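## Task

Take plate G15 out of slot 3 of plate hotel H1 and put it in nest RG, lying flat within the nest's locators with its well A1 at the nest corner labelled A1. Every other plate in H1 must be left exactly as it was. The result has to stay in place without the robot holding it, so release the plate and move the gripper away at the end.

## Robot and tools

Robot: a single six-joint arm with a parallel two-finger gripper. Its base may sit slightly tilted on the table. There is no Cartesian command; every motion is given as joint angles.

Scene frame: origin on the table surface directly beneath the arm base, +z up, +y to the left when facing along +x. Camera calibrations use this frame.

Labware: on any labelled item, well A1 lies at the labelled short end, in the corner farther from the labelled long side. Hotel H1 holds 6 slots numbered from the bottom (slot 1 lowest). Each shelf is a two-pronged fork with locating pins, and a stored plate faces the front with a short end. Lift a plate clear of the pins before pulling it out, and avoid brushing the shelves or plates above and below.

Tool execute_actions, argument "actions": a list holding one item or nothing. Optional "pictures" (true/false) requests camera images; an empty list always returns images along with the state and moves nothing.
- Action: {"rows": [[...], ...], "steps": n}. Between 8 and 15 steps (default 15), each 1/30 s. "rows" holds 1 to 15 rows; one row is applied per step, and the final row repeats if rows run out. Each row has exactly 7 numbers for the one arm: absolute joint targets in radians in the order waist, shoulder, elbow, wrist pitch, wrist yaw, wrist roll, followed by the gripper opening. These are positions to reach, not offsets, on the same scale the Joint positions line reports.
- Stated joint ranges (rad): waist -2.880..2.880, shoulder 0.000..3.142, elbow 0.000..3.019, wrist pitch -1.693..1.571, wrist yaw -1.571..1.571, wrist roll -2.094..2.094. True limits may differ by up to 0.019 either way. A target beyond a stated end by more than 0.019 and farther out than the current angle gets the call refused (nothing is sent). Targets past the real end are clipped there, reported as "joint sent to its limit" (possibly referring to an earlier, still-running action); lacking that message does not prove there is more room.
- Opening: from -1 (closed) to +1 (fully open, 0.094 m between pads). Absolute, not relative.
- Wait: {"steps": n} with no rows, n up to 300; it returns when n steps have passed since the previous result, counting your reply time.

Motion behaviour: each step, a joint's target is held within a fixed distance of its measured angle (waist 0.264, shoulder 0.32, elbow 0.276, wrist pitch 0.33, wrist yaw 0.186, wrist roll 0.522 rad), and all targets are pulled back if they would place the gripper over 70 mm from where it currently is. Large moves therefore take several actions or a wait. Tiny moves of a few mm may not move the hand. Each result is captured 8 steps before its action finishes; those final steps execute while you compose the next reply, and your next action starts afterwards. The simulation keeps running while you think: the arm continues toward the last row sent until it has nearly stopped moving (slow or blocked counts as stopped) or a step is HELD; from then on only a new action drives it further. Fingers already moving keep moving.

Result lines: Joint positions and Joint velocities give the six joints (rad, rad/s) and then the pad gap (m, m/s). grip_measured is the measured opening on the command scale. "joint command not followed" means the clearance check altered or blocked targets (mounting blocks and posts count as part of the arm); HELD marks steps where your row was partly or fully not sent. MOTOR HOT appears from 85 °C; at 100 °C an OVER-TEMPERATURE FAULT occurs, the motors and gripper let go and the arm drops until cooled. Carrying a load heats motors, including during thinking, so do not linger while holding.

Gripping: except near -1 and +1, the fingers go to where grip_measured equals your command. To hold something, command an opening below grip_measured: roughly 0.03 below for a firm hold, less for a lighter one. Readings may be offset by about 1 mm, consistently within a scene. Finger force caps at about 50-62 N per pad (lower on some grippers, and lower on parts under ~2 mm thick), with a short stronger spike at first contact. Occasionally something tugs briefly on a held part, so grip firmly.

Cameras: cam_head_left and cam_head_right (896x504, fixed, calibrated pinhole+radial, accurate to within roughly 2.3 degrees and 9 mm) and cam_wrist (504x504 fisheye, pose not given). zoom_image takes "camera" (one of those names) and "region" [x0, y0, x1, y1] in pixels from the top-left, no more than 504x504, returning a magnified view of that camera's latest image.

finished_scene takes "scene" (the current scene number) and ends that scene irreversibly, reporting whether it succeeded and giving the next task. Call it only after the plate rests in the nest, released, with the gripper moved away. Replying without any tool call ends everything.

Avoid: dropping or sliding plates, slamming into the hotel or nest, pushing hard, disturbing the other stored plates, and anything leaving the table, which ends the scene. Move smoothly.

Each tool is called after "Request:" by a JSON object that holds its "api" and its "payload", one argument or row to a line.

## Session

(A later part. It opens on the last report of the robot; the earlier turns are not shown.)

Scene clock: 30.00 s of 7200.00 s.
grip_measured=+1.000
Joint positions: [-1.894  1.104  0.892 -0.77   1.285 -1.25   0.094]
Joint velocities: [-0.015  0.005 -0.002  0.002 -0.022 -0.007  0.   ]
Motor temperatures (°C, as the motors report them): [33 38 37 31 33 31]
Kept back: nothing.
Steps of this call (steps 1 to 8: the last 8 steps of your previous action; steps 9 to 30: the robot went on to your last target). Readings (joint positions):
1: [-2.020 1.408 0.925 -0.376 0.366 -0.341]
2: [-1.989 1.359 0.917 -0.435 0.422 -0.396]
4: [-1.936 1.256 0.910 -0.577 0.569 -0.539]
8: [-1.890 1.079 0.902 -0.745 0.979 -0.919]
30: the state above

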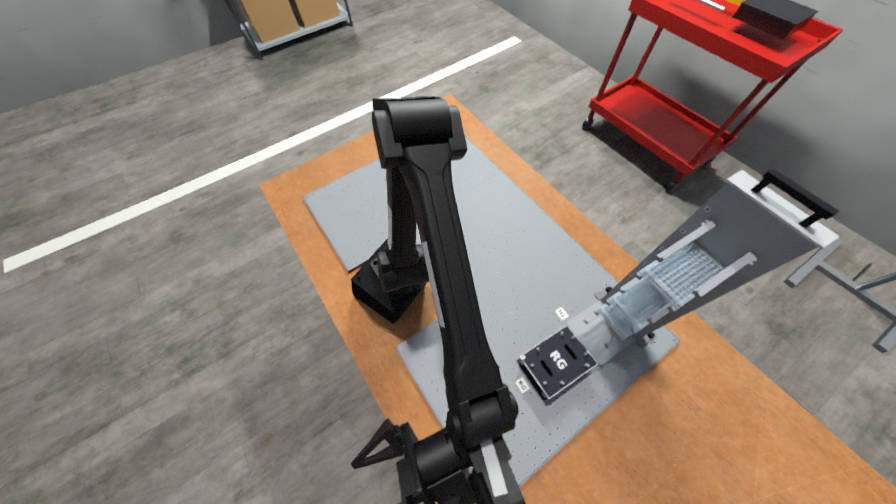

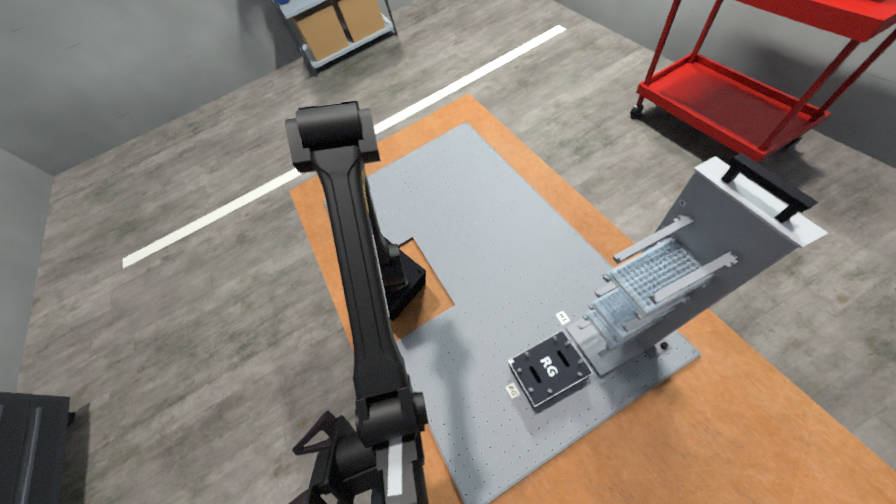

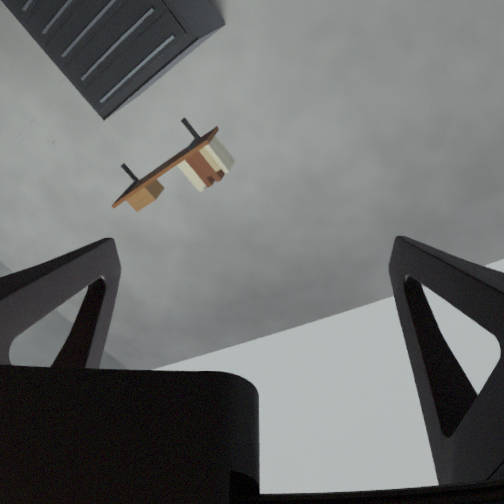

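Request:
{"api": "execute_actions", "payload": {
  "actions": [
    {"rows": [[-1.75,1.11,0.889,-0.78,-1.0,-1.263,1],[-1.75,1.11,0.889,-0.78,-1.0,-1.263,1],[-1.75,1.11,0.889,-0.78,-1.0,-1.263,1],[-1.7,1.11,0.889,-0.78,-1.286,-1.263,1],[-1.7,1.11,0.889,-0.78,-1.286,-1.263,1],[-1.7,1.11,0.889,-0.78,-1.286,-1.263,1],[-1.6,1.11,0.889,-0.78,-1.286,-1.263,1],[-1.6,1.11,0.889,-0.78,-1.286,-1.263,1],[-1.55,1.11,0.889,-0.78,-1.286,-1.263,1]], "steps": 15}
  ]
}}

Request:
{"api": "execute_actions", "payload": {
  "actions": [
    {"steps": 45}
  ],
  "pictures": true
}}

Scene clock: 30.97 s of 7200.00 s.
grip_measured=+1.000
Joint positions: [-1.697  1.103  0.892 -0.772  0.58  -1.253  0.094]
Joint velocities: [ 0.904  0.005  0.012 -0.002 -2.322 -0.007  0.   ]
Motor temperatures (°C, as the motors report them): [33 38 37 31 33 31]
Steps of this call (steps 1 to 15: the robot went on to your last target; steps 16 to 22: nothing new was sent; steps 23 to 29: the first 7 steps of this action). Readings (joint positions):
23: [-1.886 1.103 0.892 -0.771 1.196 -1.253]
24: [-1.865 1.102 0.892 -0.771 1.095 -1.253]
26: [-1.798 1.103 0.892 -0.772 0.890 -1.253]
29: the state above

Scene clock: 32.47 s of 7200.00 s.
grip_measured=+1.000
Joint positions: [-1.539  1.103  0.892 -0.772 -1.285 -1.255  0.094]
Joint velocities: [-0.005  0.005  0.002  0.007 -0.051  0.037  0.   ]
Motor temperatures (°C, as the motors report them): [33 37 37 31 33 31]
Kept back: nothing.
Steps of this call (steps 1 to 8: the last 8 steps of your previous action; steps 9 to 45: the robot went on to your last target). Readings (joint positions):
1: [-1.664 1.103 0.892 -0.772 0.476 -1.253]
2: [-1.629 1.103 0.892 -0.772 0.374 -1.253]
4: [-1.569 1.103 0.892 -0.772 0.164 -1.254]
8: [-1.536 1.103 0.892 -0.772 -0.255 -1.254]
45: the state above
The arm was judged still, so your last target was given up. Only a new action makes it travel on or press farther. Fingers that are still opening or closing keep moving.

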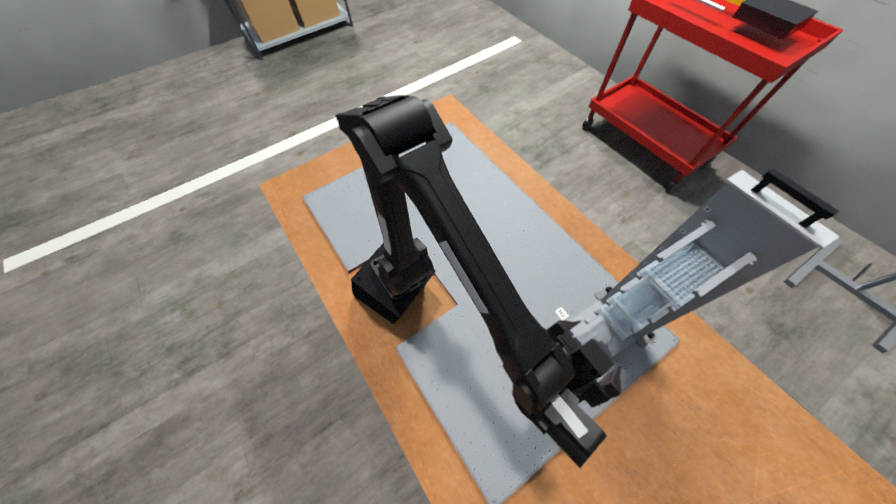

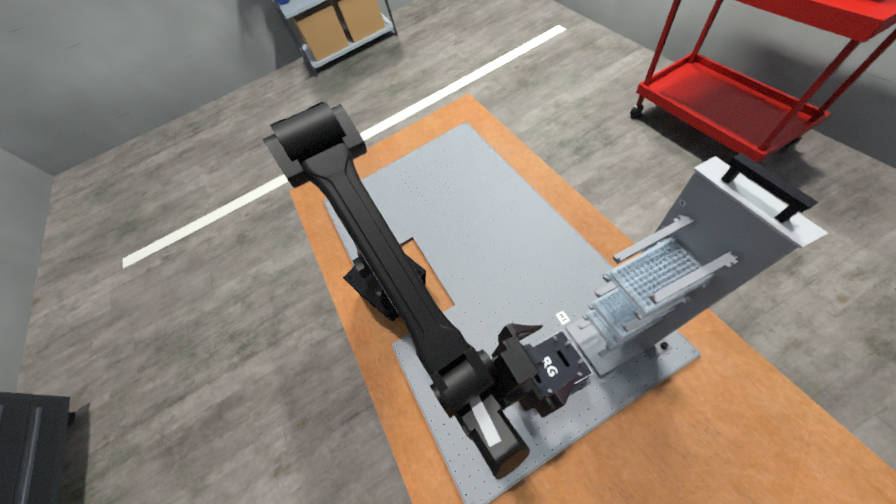

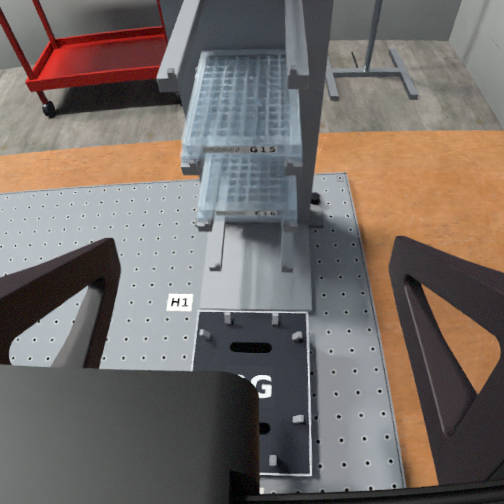

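Request:
{"api": "zoom_image", "payload": {
  "camera": "cam_wrist",
  "region": [140, 0, 360, 320]
}}

Request:
{"api": "zoom_image", "payload": {
  "camera": "cam_head_right",
  "region": [400, 140, 840, 500]
}}

Request:
{"api": "zoom_image", "payload": {
  "camera": "cam_head_left",
  "region": [480, 270, 700, 480]
}}

Region (140, 0, 360, 320) of cam_wrist's 504x504 image, scaled by 1.575, with more detail than that image has; it fills the left 346 columns of this view, and the rest is white.

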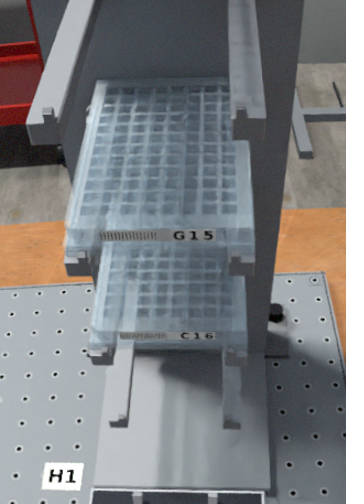

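Region (400, 140, 840, 500) of cam_head_right's 896x504 image, scaled by 1.145, with more detail than that image has; it fills the top 412 rows of this view, and the rest is white.

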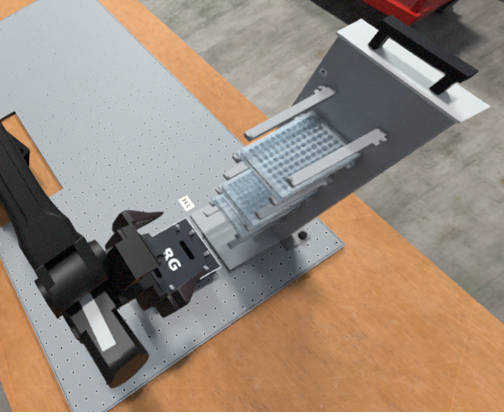

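Region (480, 270, 700, 480) of cam_head_left's 896x504 image, scaled by 2.291, with more detail than that image has; it fills the top 481 rows of this view, and the rest is white.

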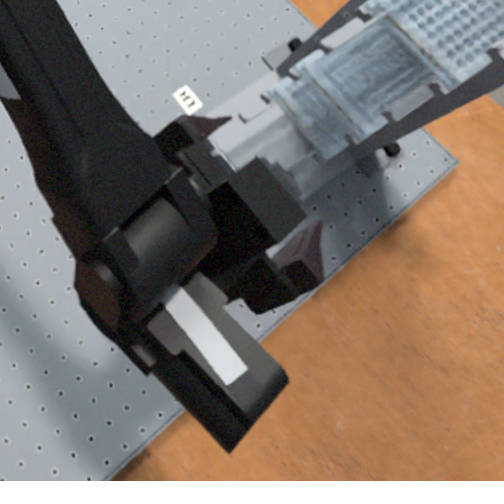

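Request:
{"api": "zoom_image", "payload": {
  "camera": "cam_head_right",
  "region": [560, 200, 760, 380]
}}

Request:
{"api": "zoom_image", "payload": {
  "camera": "cam_head_left",
  "region": [580, 200, 780, 380]
}}

Region (560, 200, 760, 380) of cam_head_right's 896x504 image, scaled by 2.520, with more detail than that image has; it fills the top 454 rows of this view, and the rest is white.

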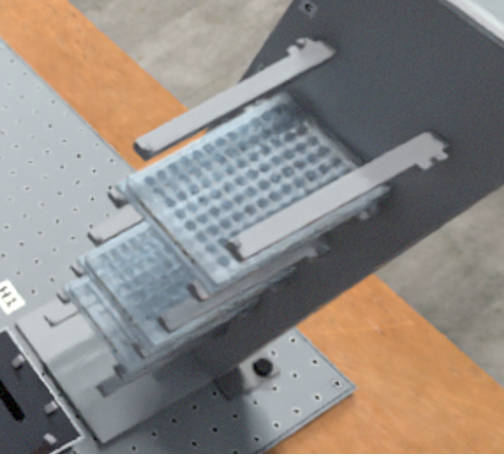

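Region (580, 200, 780, 380) of cam_head_left's 896x504 image, scaled by 2.520, with more detail than that image has; it fills the top 454 rows of this view, and the rest is white.

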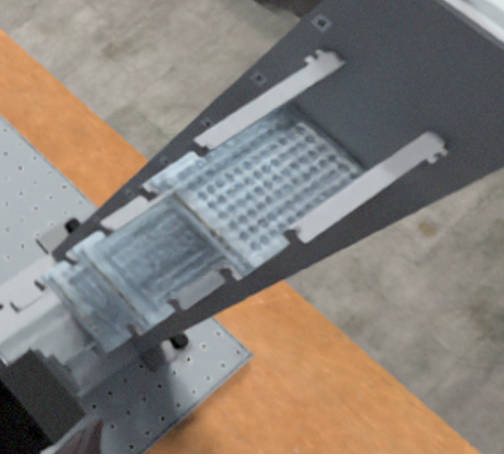

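Request:
{"api": "zoom_image", "payload": {
  "camera": "cam_head_left",
  "region": [510, 300, 640, 420]
}}

Request:
{"api": "zoom_image", "payload": {
  "camera": "cam_head_right",
  "region": [460, 310, 590, 430]
}}

Region (510, 300, 640, 420) of cam_head_left's 896x504 image, scaled by 3.877, with more detail than that image has; it fills the top 465 rows of this view, and the rest is white.

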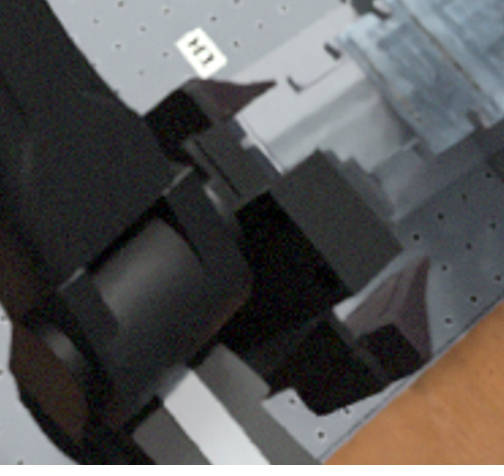

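Region (460, 310, 590, 430) of cam_head_right's 896x504 image, scaled by 3.877, with more detail than that image has; it fills the top 465 rows of this view, and the rest is white.

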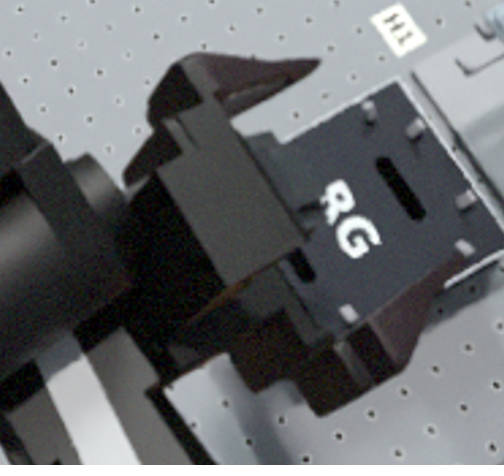

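Request:
{"api": "zoom_image", "payload": {
  "camera": "cam_wrist",
  "region": [170, 30, 320, 190]
}}

Request:
{"api": "zoom_image", "payload": {
  "camera": "cam_wrist",
  "region": [170, 170, 330, 330]
}}

Request:
{"api": "zoom_image", "payload": {
  "camera": "cam_wrist",
  "region": [180, 300, 340, 490]
}}

Region (170, 30, 320, 190) of cam_wrist's 504x504 image, scaled by 3.150, with more detail than that image has; it fills the left 472 columns of this view, and the rest is white.

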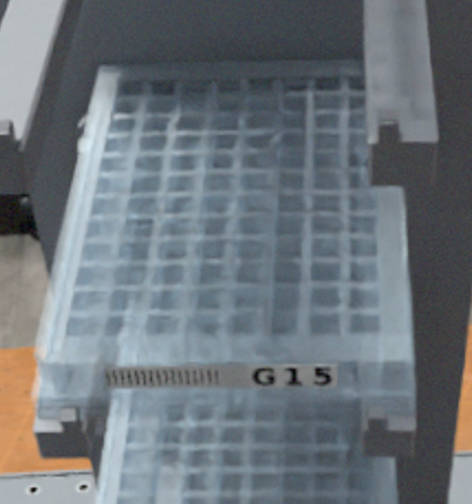

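Region (170, 170, 330, 330) of cam_wrist's 504x504 image, scaled by 3.150, with more detail than that image has.

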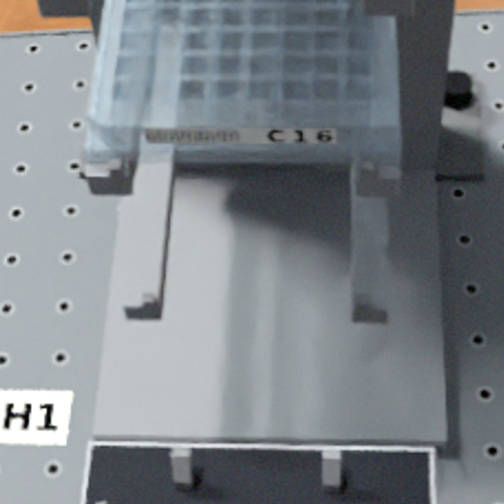

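Region (180, 300, 340, 490) of cam_wrist's 504x504 image, scaled by 2.653, with more detail than that image has; it fills the left 424 columns of this view, and the rest is white.

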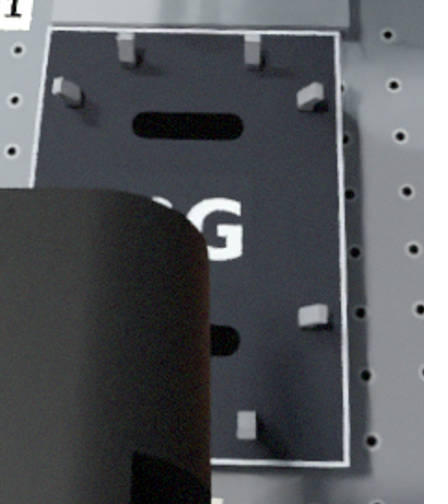

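Request:
{"api": "execute_actions", "payload": {
  "actions": [
    {"rows": [[-1.511,1.109,0.863,-0.686,-1.263,-1.199,1],[-1.484,1.114,0.833,-0.600,-1.242,-1.142,1],[-1.456,1.120,0.804,-0.514,-1.220,-1.086,1],[-1.429,1.126,0.775,-0.428,-1.199,-1.030,1],[-1.401,1.131,0.745,-0.342,-1.177,-0.973,1],[-1.373,1.137,0.716,-0.256,-1.155,-0.917,1],[-1.346,1.143,0.687,-0.170,-1.134,-0.861,1],[-1.318,1.148,0.658,-0.084,-1.112,-0.805,1],[-1.290,1.154,0.628,0.002,-1.091,-0.748,1],[-1.263,1.160,0.599,0.088,-1.069,-0.692,1]], "steps": 15}
  ]
}}

Request:
{"api": "execute_actions", "payload": {
  "actions": [
    {"steps": 15}
  ],
  "pictures": true
}}

Scene clock: 45.73 s of 7200.00 s.
grip_measured=+1.000
Joint positions: [-1.42   1.108  0.749 -0.339 -1.152 -1.053  0.094]
Joint velocities: [ 0.991  0.122 -0.901  2.366  0.535  1.253  0.   ]
Motor temperatures (°C, as the motors report them): [33 37 37 31 34 31]
Steps of this call (steps 1 to 90: nothing new was sent; then 10.03 s passed at rest; steps 91 to 97: the first 7 steps of this action). Readings (joint positions):
91: [-1.538 1.103 0.888 -0.756 -1.276 -1.247]
92: [-1.533 1.102 0.878 -0.713 -1.260 -1.230]
94: [-1.505 1.102 0.839 -0.578 -1.218 -1.173]
97: the state above

Scene clock: 46.23 s of 7200.00 s.
grip_measured=+1.000
Joint positions: [-1.251  1.158  0.591  0.072 -1.071 -0.717  0.094]
Joint velocities: [-0.005  0.024  0.012  0.012  0.037  0.139  0.   ]
Motor temperatures (°C, as the motors report them): [33 37 37 31 34 31]
Kept back: nothing.
Steps of this call (steps 1 to 8: the last 8 steps of your previous action; steps 9 to 15: the robot went on to your last target). Readings (joint positions):
1: [-1.386 1.114 0.717 -0.256 -1.131 -1.008]
2: [-1.352 1.122 0.686 -0.172 -1.109 -0.960]
4: [-1.290 1.139 0.629 -0.024 -1.077 -0.868]
8: [-1.250 1.158 0.591 0.054 -1.072 -0.771]
15: the state above

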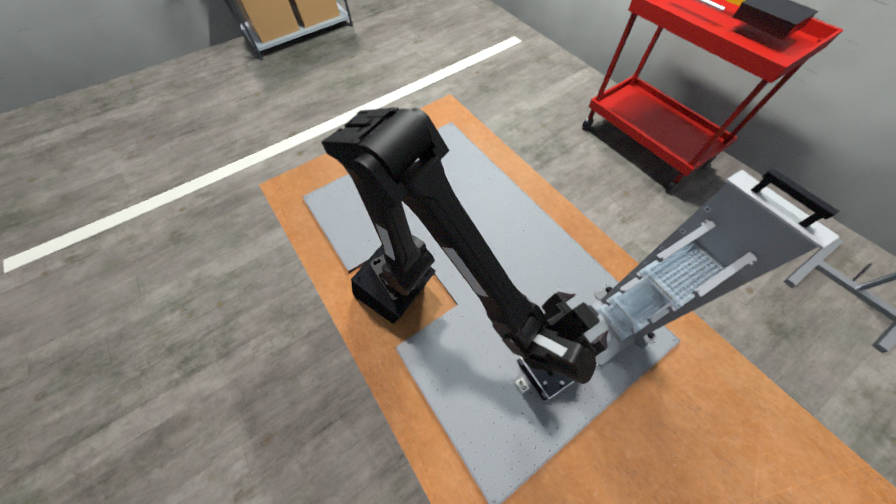

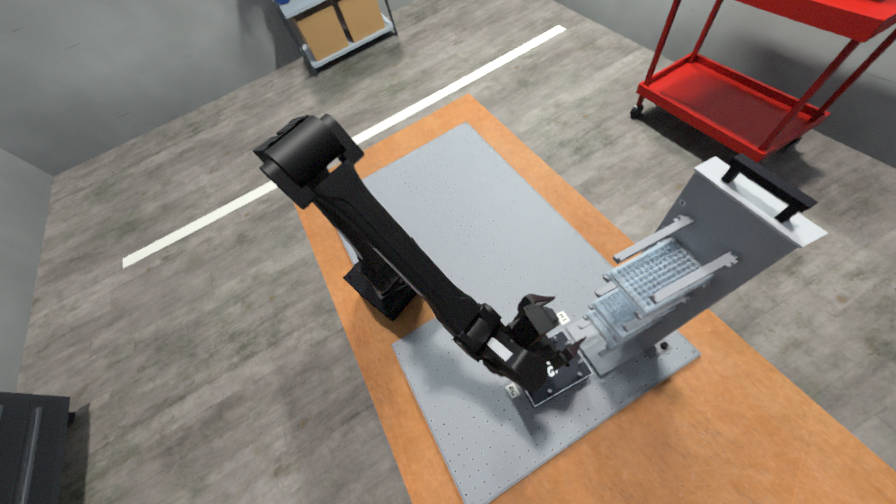

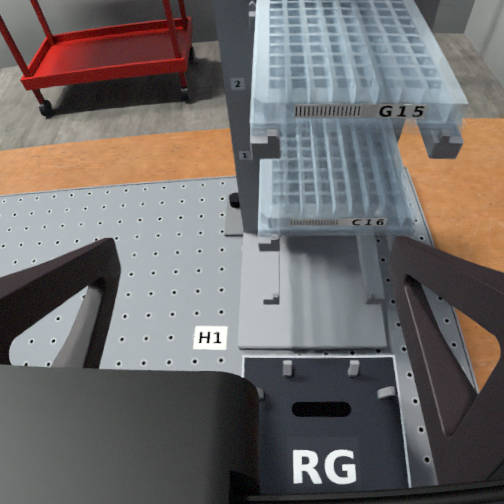

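Request:
{"api": "zoom_image", "payload": {
  "camera": "cam_wrist",
  "region": [230, 60, 490, 260]
}}

Request:
{"api": "zoom_image", "payload": {
  "camera": "cam_head_left",
  "region": [500, 270, 660, 410]
}}

Request:
{"api": "zoom_image", "payload": {
  "camera": "cam_head_right",
  "region": [460, 270, 620, 410]
}}

Region (230, 60, 490, 260) of cam_wrist's 504x504 image, scaled by 1.938, with more detail than that image has; it fills the top 388 rows of this view, and the rest is white.

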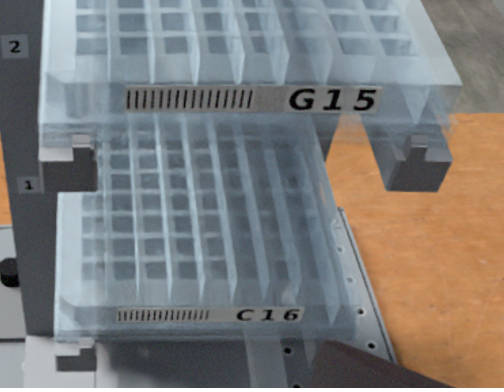

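Region (500, 270, 660, 410) of cam_head_left's 896x504 image, scaled by 3.150, with more detail than that image has; it fills the top 441 rows of this view, and the rest is white.

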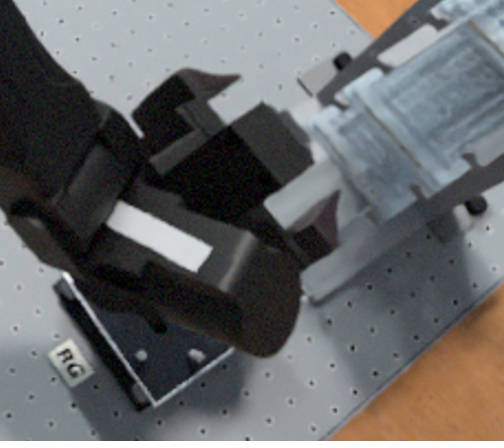

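Region (460, 270, 620, 410) of cam_head_right's 896x504 image, scaled by 3.150, with more detail than that image has; it fills the top 441 rows of this view, and the rest is white.

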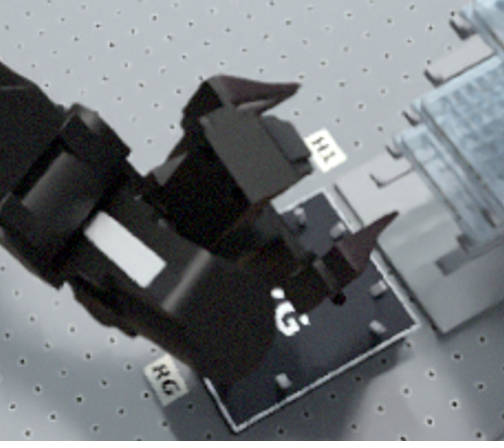

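Request:
{"api": "zoom_image", "payload": {
  "camera": "cam_head_left",
  "region": [310, 90, 470, 230]
}}

Request:
{"api": "zoom_image", "payload": {
  "camera": "cam_head_right",
  "region": [240, 95, 400, 235]
}}

Request:
{"api": "zoom_image", "payload": {
  "camera": "cam_head_left",
  "region": [480, 290, 600, 395]
}}

Request:
{"api": "zoom_image", "payload": {
  "camera": "cam_head_right",
  "region": [440, 285, 560, 390]
}}

Region (310, 90, 470, 230) of cam_head_left's 896x504 image, scaled by 3.150, with more detail than that image has; it fills the top 441 rows of this view, and the rest is white.

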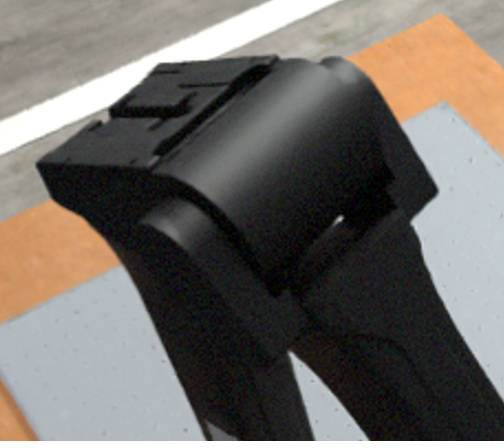

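Region (240, 95, 400, 235) of cam_head_right's 896x504 image, scaled by 3.150, with more detail than that image has; it fills the top 441 rows of this view, and the rest is white.

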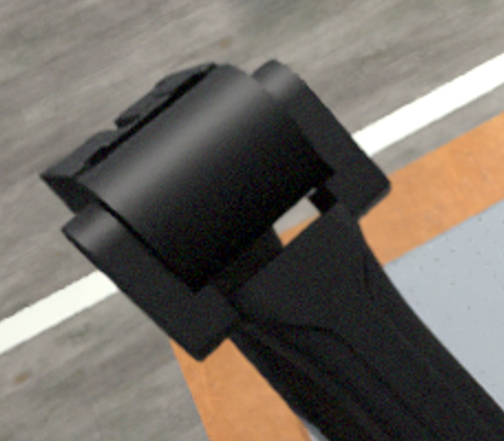

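Region (480, 290, 600, 395) of cam_head_left's 896x504 image, scaled by 4.200, with more detail than that image has; it fills the top 441 rows of this view, and the rest is white.

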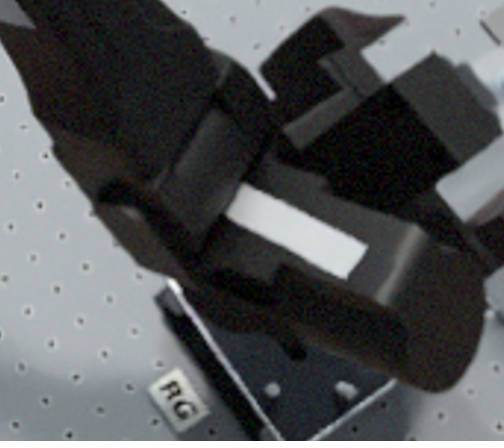

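Region (440, 285, 560, 390) of cam_head_right's 896x504 image, scaled by 4.200, with more detail than that image has; it fills the top 441 rows of this view, and the rest is white.

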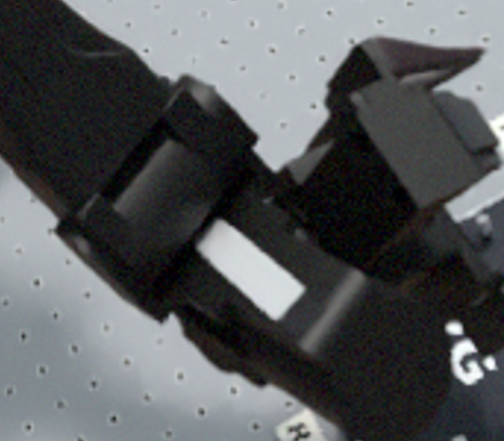

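Request:
{"api": "execute_actions", "payload": {
  "actions": [
    {"rows": [[-1.249,1.175,0.62,0.092,-1.063,-0.688,1],[-1.247,1.188,0.642,0.095,-1.057,-0.68,1],[-1.245,1.201,0.663,0.098,-1.051,-0.67,1],[-1.243,1.214,0.685,0.102,-1.045,-0.66,1],[-1.242,1.227,0.706,0.105,-1.039,-0.653,1]], "steps": 15}
  ]
}}

Request:
{"api": "execute_actions", "payload": {
  "actions": [
    {"steps": 10}
  ],
  "pictures": true
}}

Scene clock: 57.20 s of 7200.00 s.
grip_measured=+1.000
Joint positions: [-1.251  1.203  0.649  0.085 -1.042 -0.678  0.094]
Joint velocities: [-0.005  0.308  0.447  0.076  0.066  0.11   0.   ]
Motor temperatures (°C, as the motors report them): [33 37 36 31 33 31]
Steps of this call (steps 1 to 30: the robot went on to your last target; steps 31 to 90: nothing new was sent; then 7.73 s passed at rest; steps 91 to 97: the first 7 steps of this action). Readings (joint positions):
91: [-1.251 1.158 0.591 0.073 -1.068 -0.702]
92: [-1.251 1.159 0.592 0.075 -1.064 -0.700]
94: [-1.251 1.169 0.604 0.078 -1.053 -0.692]
97: the state above

Scene clock: 57.53 s of 7200.00 s.
grip_measured=+1.000
Joint positions: [-1.251  1.217  0.677  0.093 -1.04  -0.665  0.094]
Joint velocities: [-0.005 -0.015  0.002  0.007  0.007 -0.081  0.   ]
Motor temperatures (°C, as the motors report them): [33 37 36 31 33 31]
Kept back: nothing.
Steps of this call (steps 1 to 8: the last 8 steps of your previous action; steps 9 to 10: the robot went on to your last target). Readings (joint positions):
1: [-1.251 1.212 0.663 0.088 -1.041 -0.675]
2: [-1.251 1.216 0.671 0.090 -1.040 -0.672]
4: [-1.251 1.217 0.677 0.092 -1.040 -0.669]
8: [-1.251 1.217 0.677 0.093 -1.040 -0.666]
10: the state above

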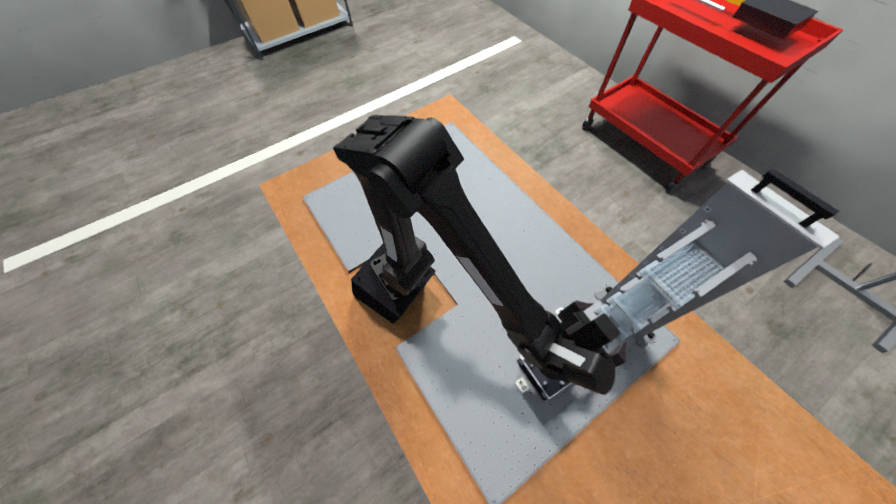

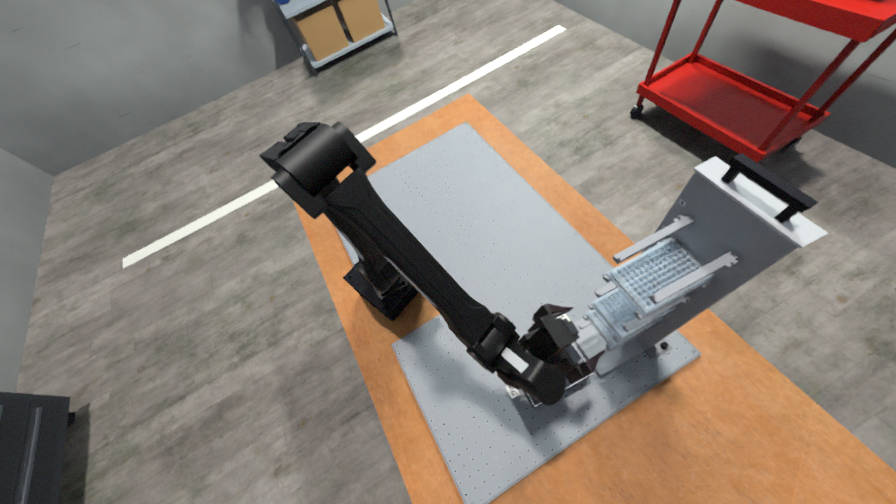

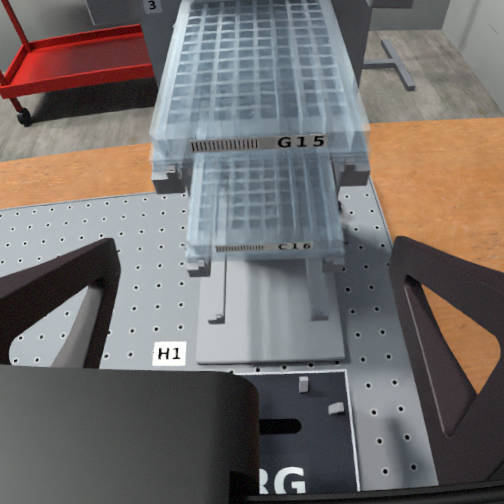

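Request:
{"api": "execute_actions", "payload": {
  "actions": []
}}

Scene clock: 59.17 s of 7200.00 s.
grip_measured=+1.000
Joint positions: [-1.251  1.217  0.677  0.093 -1.04  -0.664  0.094]
Joint velocities: [ 0.005  0.005  0.002  0.017 -0.022 -0.051  0.   ]
Motor temperatures (°C, as the motors report them): [33 37 37 31 33 31]
Kept back: nothing.
Steps of this call (steps 1 to 30: the robot went on to your last target; steps 31 to 49: nothing new was sent). Readings (joint positions):
1: [-1.251 1.217 0.677 0.093 -1.040 -0.665]
2: [-1.251 1.217 0.677 0.093 -1.040 -0.664]
4: [-1.251 1.217 0.677 0.093 -1.040 -0.664]
8: [-1.251 1.217 0.677 0.093 -1.040 -0.664]
49: the state above
The arm was judged still, so your last target was given up. Only a new action makes it travel on or press farther. Fingers that are still opening or closing keep moving.

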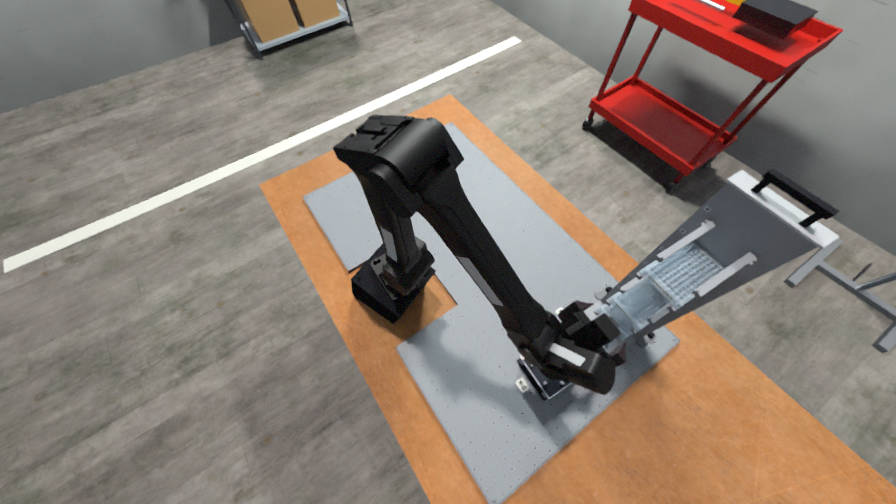

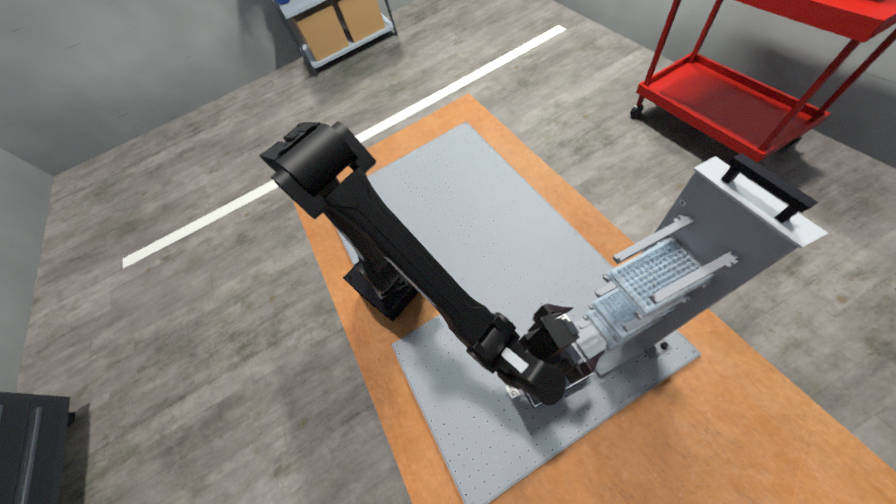

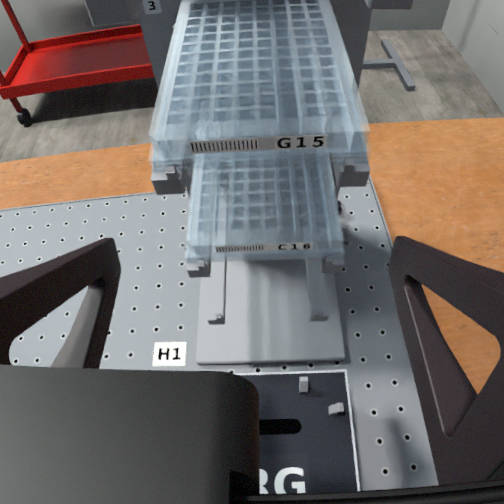

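Request:
{"api": "execute_actions", "payload": {
  "actions": [
    {"rows":[[-1.235,1.225,0.712,0.115,-1.027,-0.645,1],[-1.22,1.232,0.717,0.124,-1.015,-0.634,1],[-1.205,1.238,0.722,0.133,-1.003,-0.623,1],[-1.19,1.245,0.727,0.142,-0.992,-0.612,1],[-1.176,1.251,0.731,0.150,-0.981,-0.602,1],[-1.162,1.257,0.735,0.158,-0.970,-0.592,1]],"steps":15}
  ]
}}

Request:
{"api": "execute_actions", "payload": {
  "actions": [
    {"steps":10}
  ],
  "pictures": true
}}

Scene clock: 62.20 s of 7200.00 s.
grip_measured=+1.000
Joint positions: [-1.196  1.228  0.688  0.133 -0.975 -0.627  0.094]
Joint velocities: [0.425 0.132 0.125 0.164 0.066 0.095 0.   ]
Motor temperatures (°C, as the motors report them): [33 37 37 31 33 31]
Steps of this call (steps 1 to 84: nothing new was sent; steps 85 to 91: the first 7 steps of this action). Readings (joint positions):
85: [-1.251 1.217 0.677 0.094 -1.035 -0.662]
86: [-1.249 1.217 0.677 0.098 -1.025 -0.659]
88: [-1.237 1.218 0.678 0.111 -1.002 -0.648]
91: the state above

Scene clock: 62.53 s of 7200.00 s.
grip_measured=+1.000
Joint positions: [-1.163  1.239  0.696  0.143 -0.971 -0.606  0.094]
Joint velocities: [-0.005 -0.005  0.002 -0.002  0.007  0.007  0.   ]
Motor temperatures (°C, as the motors report them): [33 37 37 31 33 31]
Kept back: nothing.
Steps of this call (steps 1 to 8: the last 8 steps of your previous action; steps 9 to 10: the robot went on to your last target). Readings (joint positions):
1: [-1.183 1.233 0.692 0.137 -0.974 -0.622]
2: [-1.172 1.236 0.695 0.139 -0.973 -0.619]
4: [-1.163 1.239 0.696 0.142 -0.972 -0.613]
8: [-1.163 1.239 0.696 0.143 -0.971 -0.608]
10: the state above

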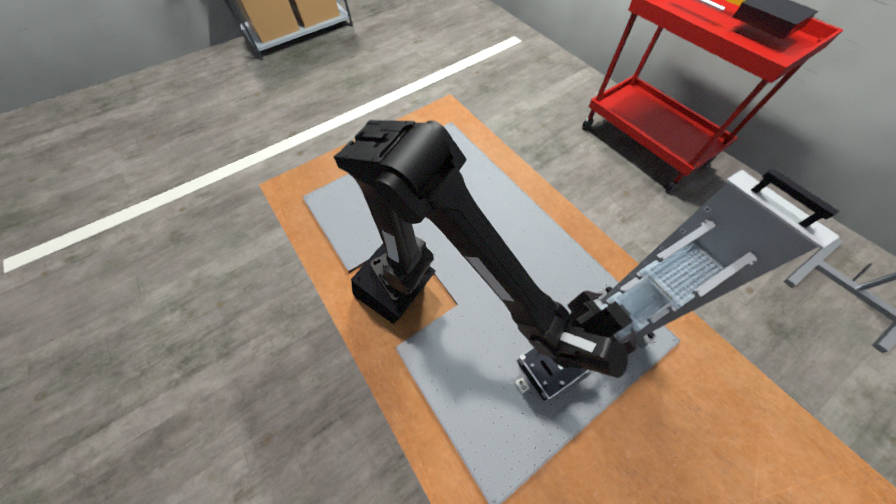

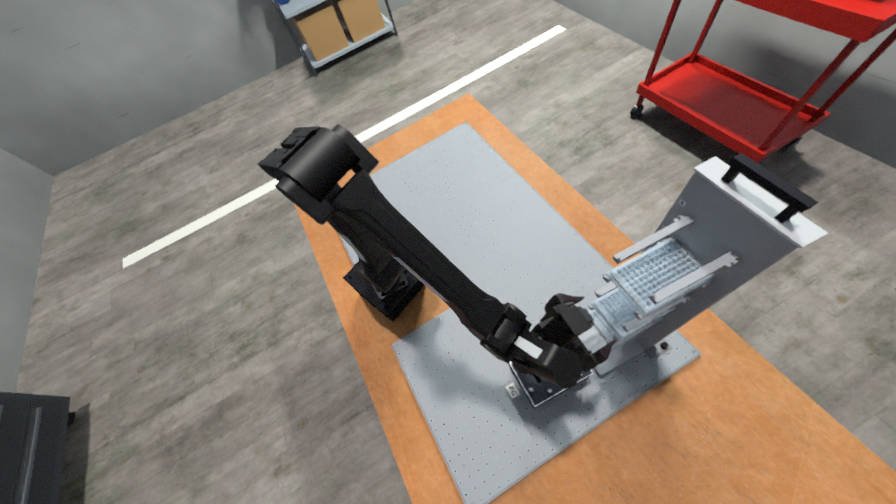

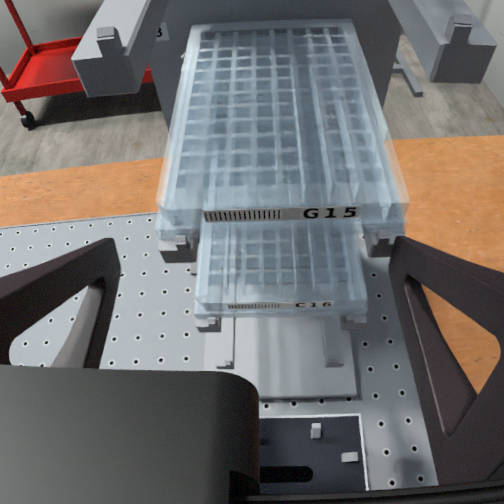

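Request:
{"api": "execute_actions", "payload": {
  "actions": [
    {"rows":[[-1.168,1.263,0.743,0.157,-0.974,-0.591,1],[-1.174,1.268,0.750,0.156,-0.978,-0.590,1],[-1.179,1.274,0.757,0.156,-0.982,-0.590,1]],"steps":15}
  ]
}}

Request:
{"api": "execute_actions", "payload": {
  "actions": [
    {"steps":8}
  ],
  "pictures": true
}}

Scene clock: 64.67 s of 7200.00 s.
grip_measured=+1.000
Joint positions: [-1.169  1.251  0.709  0.143 -0.981 -0.602  0.094]
Joint velocities: [ 0.005  0.054  0.085 -0.012 -0.007 -0.022  0.   ]
Motor temperatures (°C, as the motors report them): [33 37 37 31 33 31]
Steps of this call (steps 1 to 30: the robot went on to your last target; steps 31 to 57: nothing new was sent; steps 58 to 64: the first 7 steps of this action). Readings (joint positions):
58: [-1.163 1.239 0.696 0.143 -0.972 -0.605]
59: [-1.163 1.239 0.697 0.143 -0.974 -0.604]
61: [-1.167 1.243 0.701 0.143 -0.981 -0.603]
64: the state above

Scene clock: 64.93 s of 7200.00 s.
grip_measured=+1.000
Joint positions: [-1.169  1.255  0.716  0.143 -0.981 -0.601  0.094]
Joint velocities: [-0.015 -0.015 -0.002 -0.012  0.095 -0.022  0.   ]
Motor temperatures (°C, as the motors report them): [33 37 37 31 33 31]
Kept back: nothing.
Steps of this call (steps 1 to 8: the last 8 steps of your previous action). Readings (joint positions):
1: [-1.169 1.253 0.711 0.143 -0.981 -0.601]
2: [-1.169 1.254 0.714 0.143 -0.981 -0.601]
4: [-1.169 1.255 0.716 0.143 -0.981 -0.601]
8: the state above

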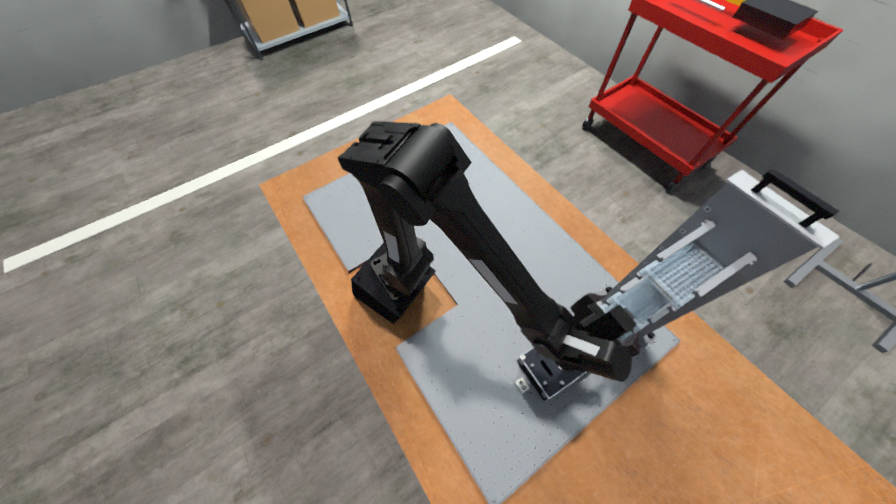

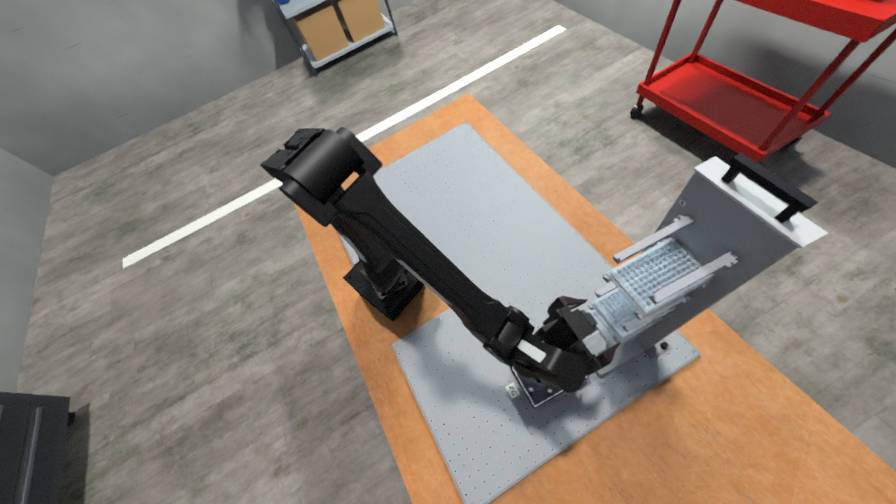

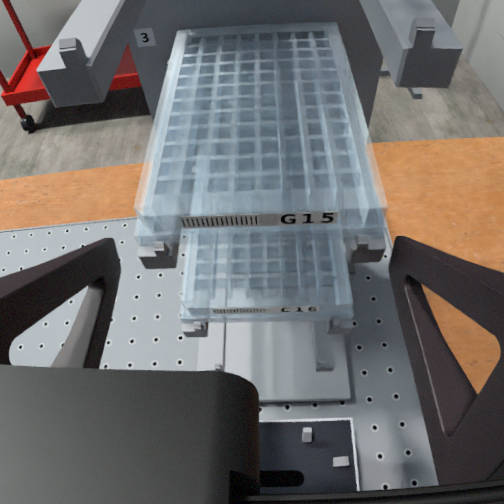

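Request:
{"api": "execute_actions", "payload": {
  "actions": [
    {"rows":[[-1.161,1.279,0.762,0.161,-0.972,-0.588,1],[-1.152,1.284,0.768,0.166,-0.962,-0.585,1],[-1.144,1.288,0.773,0.171,-0.952,-0.582,1],[-1.135,1.293,0.779,0.176,-0.942,-0.579,1],[-1.127,1.297,0.784,0.180,-0.933,-0.576,1]],"steps":15}
  ]
}}

Request:
{"api": "execute_actions", "payload": {
  "actions": [
    {"steps":8}
  ],
  "pictures": true
}}

Scene clock: 66.47 s of 7200.00 s.
grip_measured=+1.000
Joint positions: [-1.148  1.274  0.732  0.158 -0.938 -0.592  0.094]
Joint velocities: [0.161 0.112 0.095 0.081 0.051 0.022 0.   ]
Motor temperatures (°C, as the motors report them): [33 37 37 31 33 31]
Steps of this call (steps 1 to 15: the robot went on to your last target; steps 16 to 39: nothing new was sent; steps 40 to 46: the first 7 steps of this action). Readings (joint positions):
40: [-1.169 1.255 0.716 0.143 -0.978 -0.600]
41: [-1.169 1.256 0.716 0.145 -0.971 -0.600]
43: [-1.165 1.261 0.722 0.151 -0.952 -0.597]
46: the state above

Scene clock: 66.73 s of 7200.00 s.
grip_measured=+1.000
Joint positions: [-1.134  1.28   0.743  0.164 -0.935 -0.588  0.094]
Joint velocities: [ 0.005 -0.005 -0.007  0.002  0.022  0.022  0.   ]
Motor temperatures (°C, as the motors report them): [33 37 37 31 33 31]
Kept back: nothing.
Steps of this call (steps 1 to 8: the last 8 steps of your previous action). Readings (joint positions):
1: [-1.142 1.277 0.736 0.160 -0.936 -0.591]
2: [-1.138 1.279 0.738 0.162 -0.936 -0.590]
4: [-1.134 1.280 0.741 0.163 -0.936 -0.589]
8: the state above

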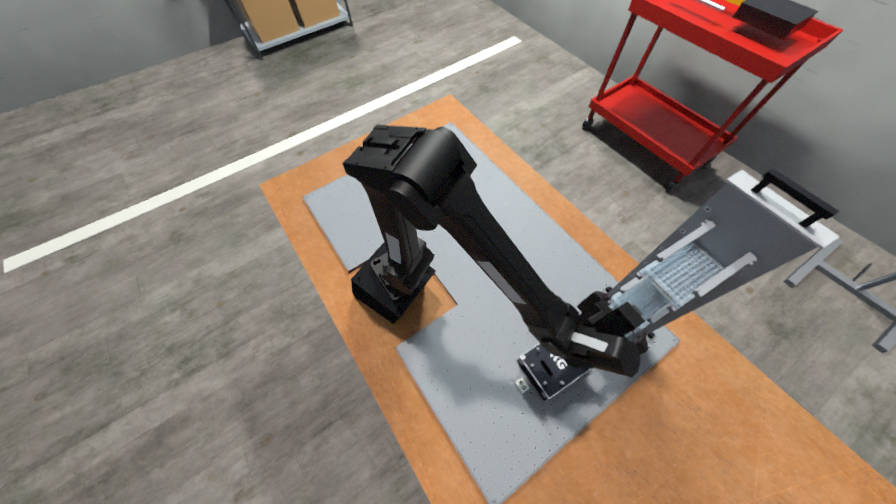

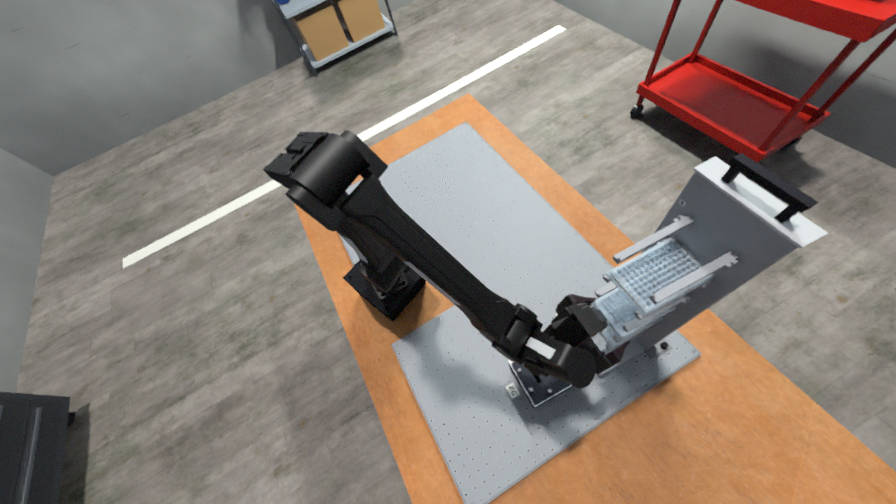

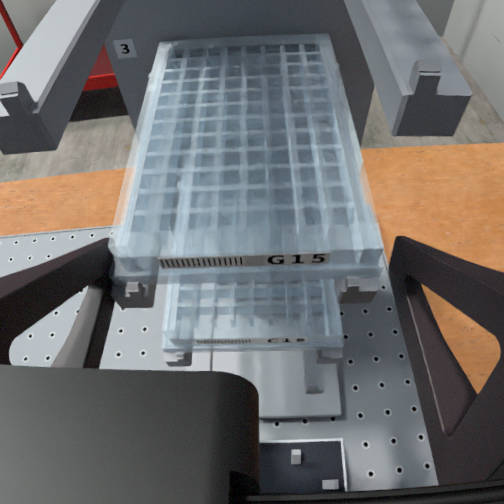

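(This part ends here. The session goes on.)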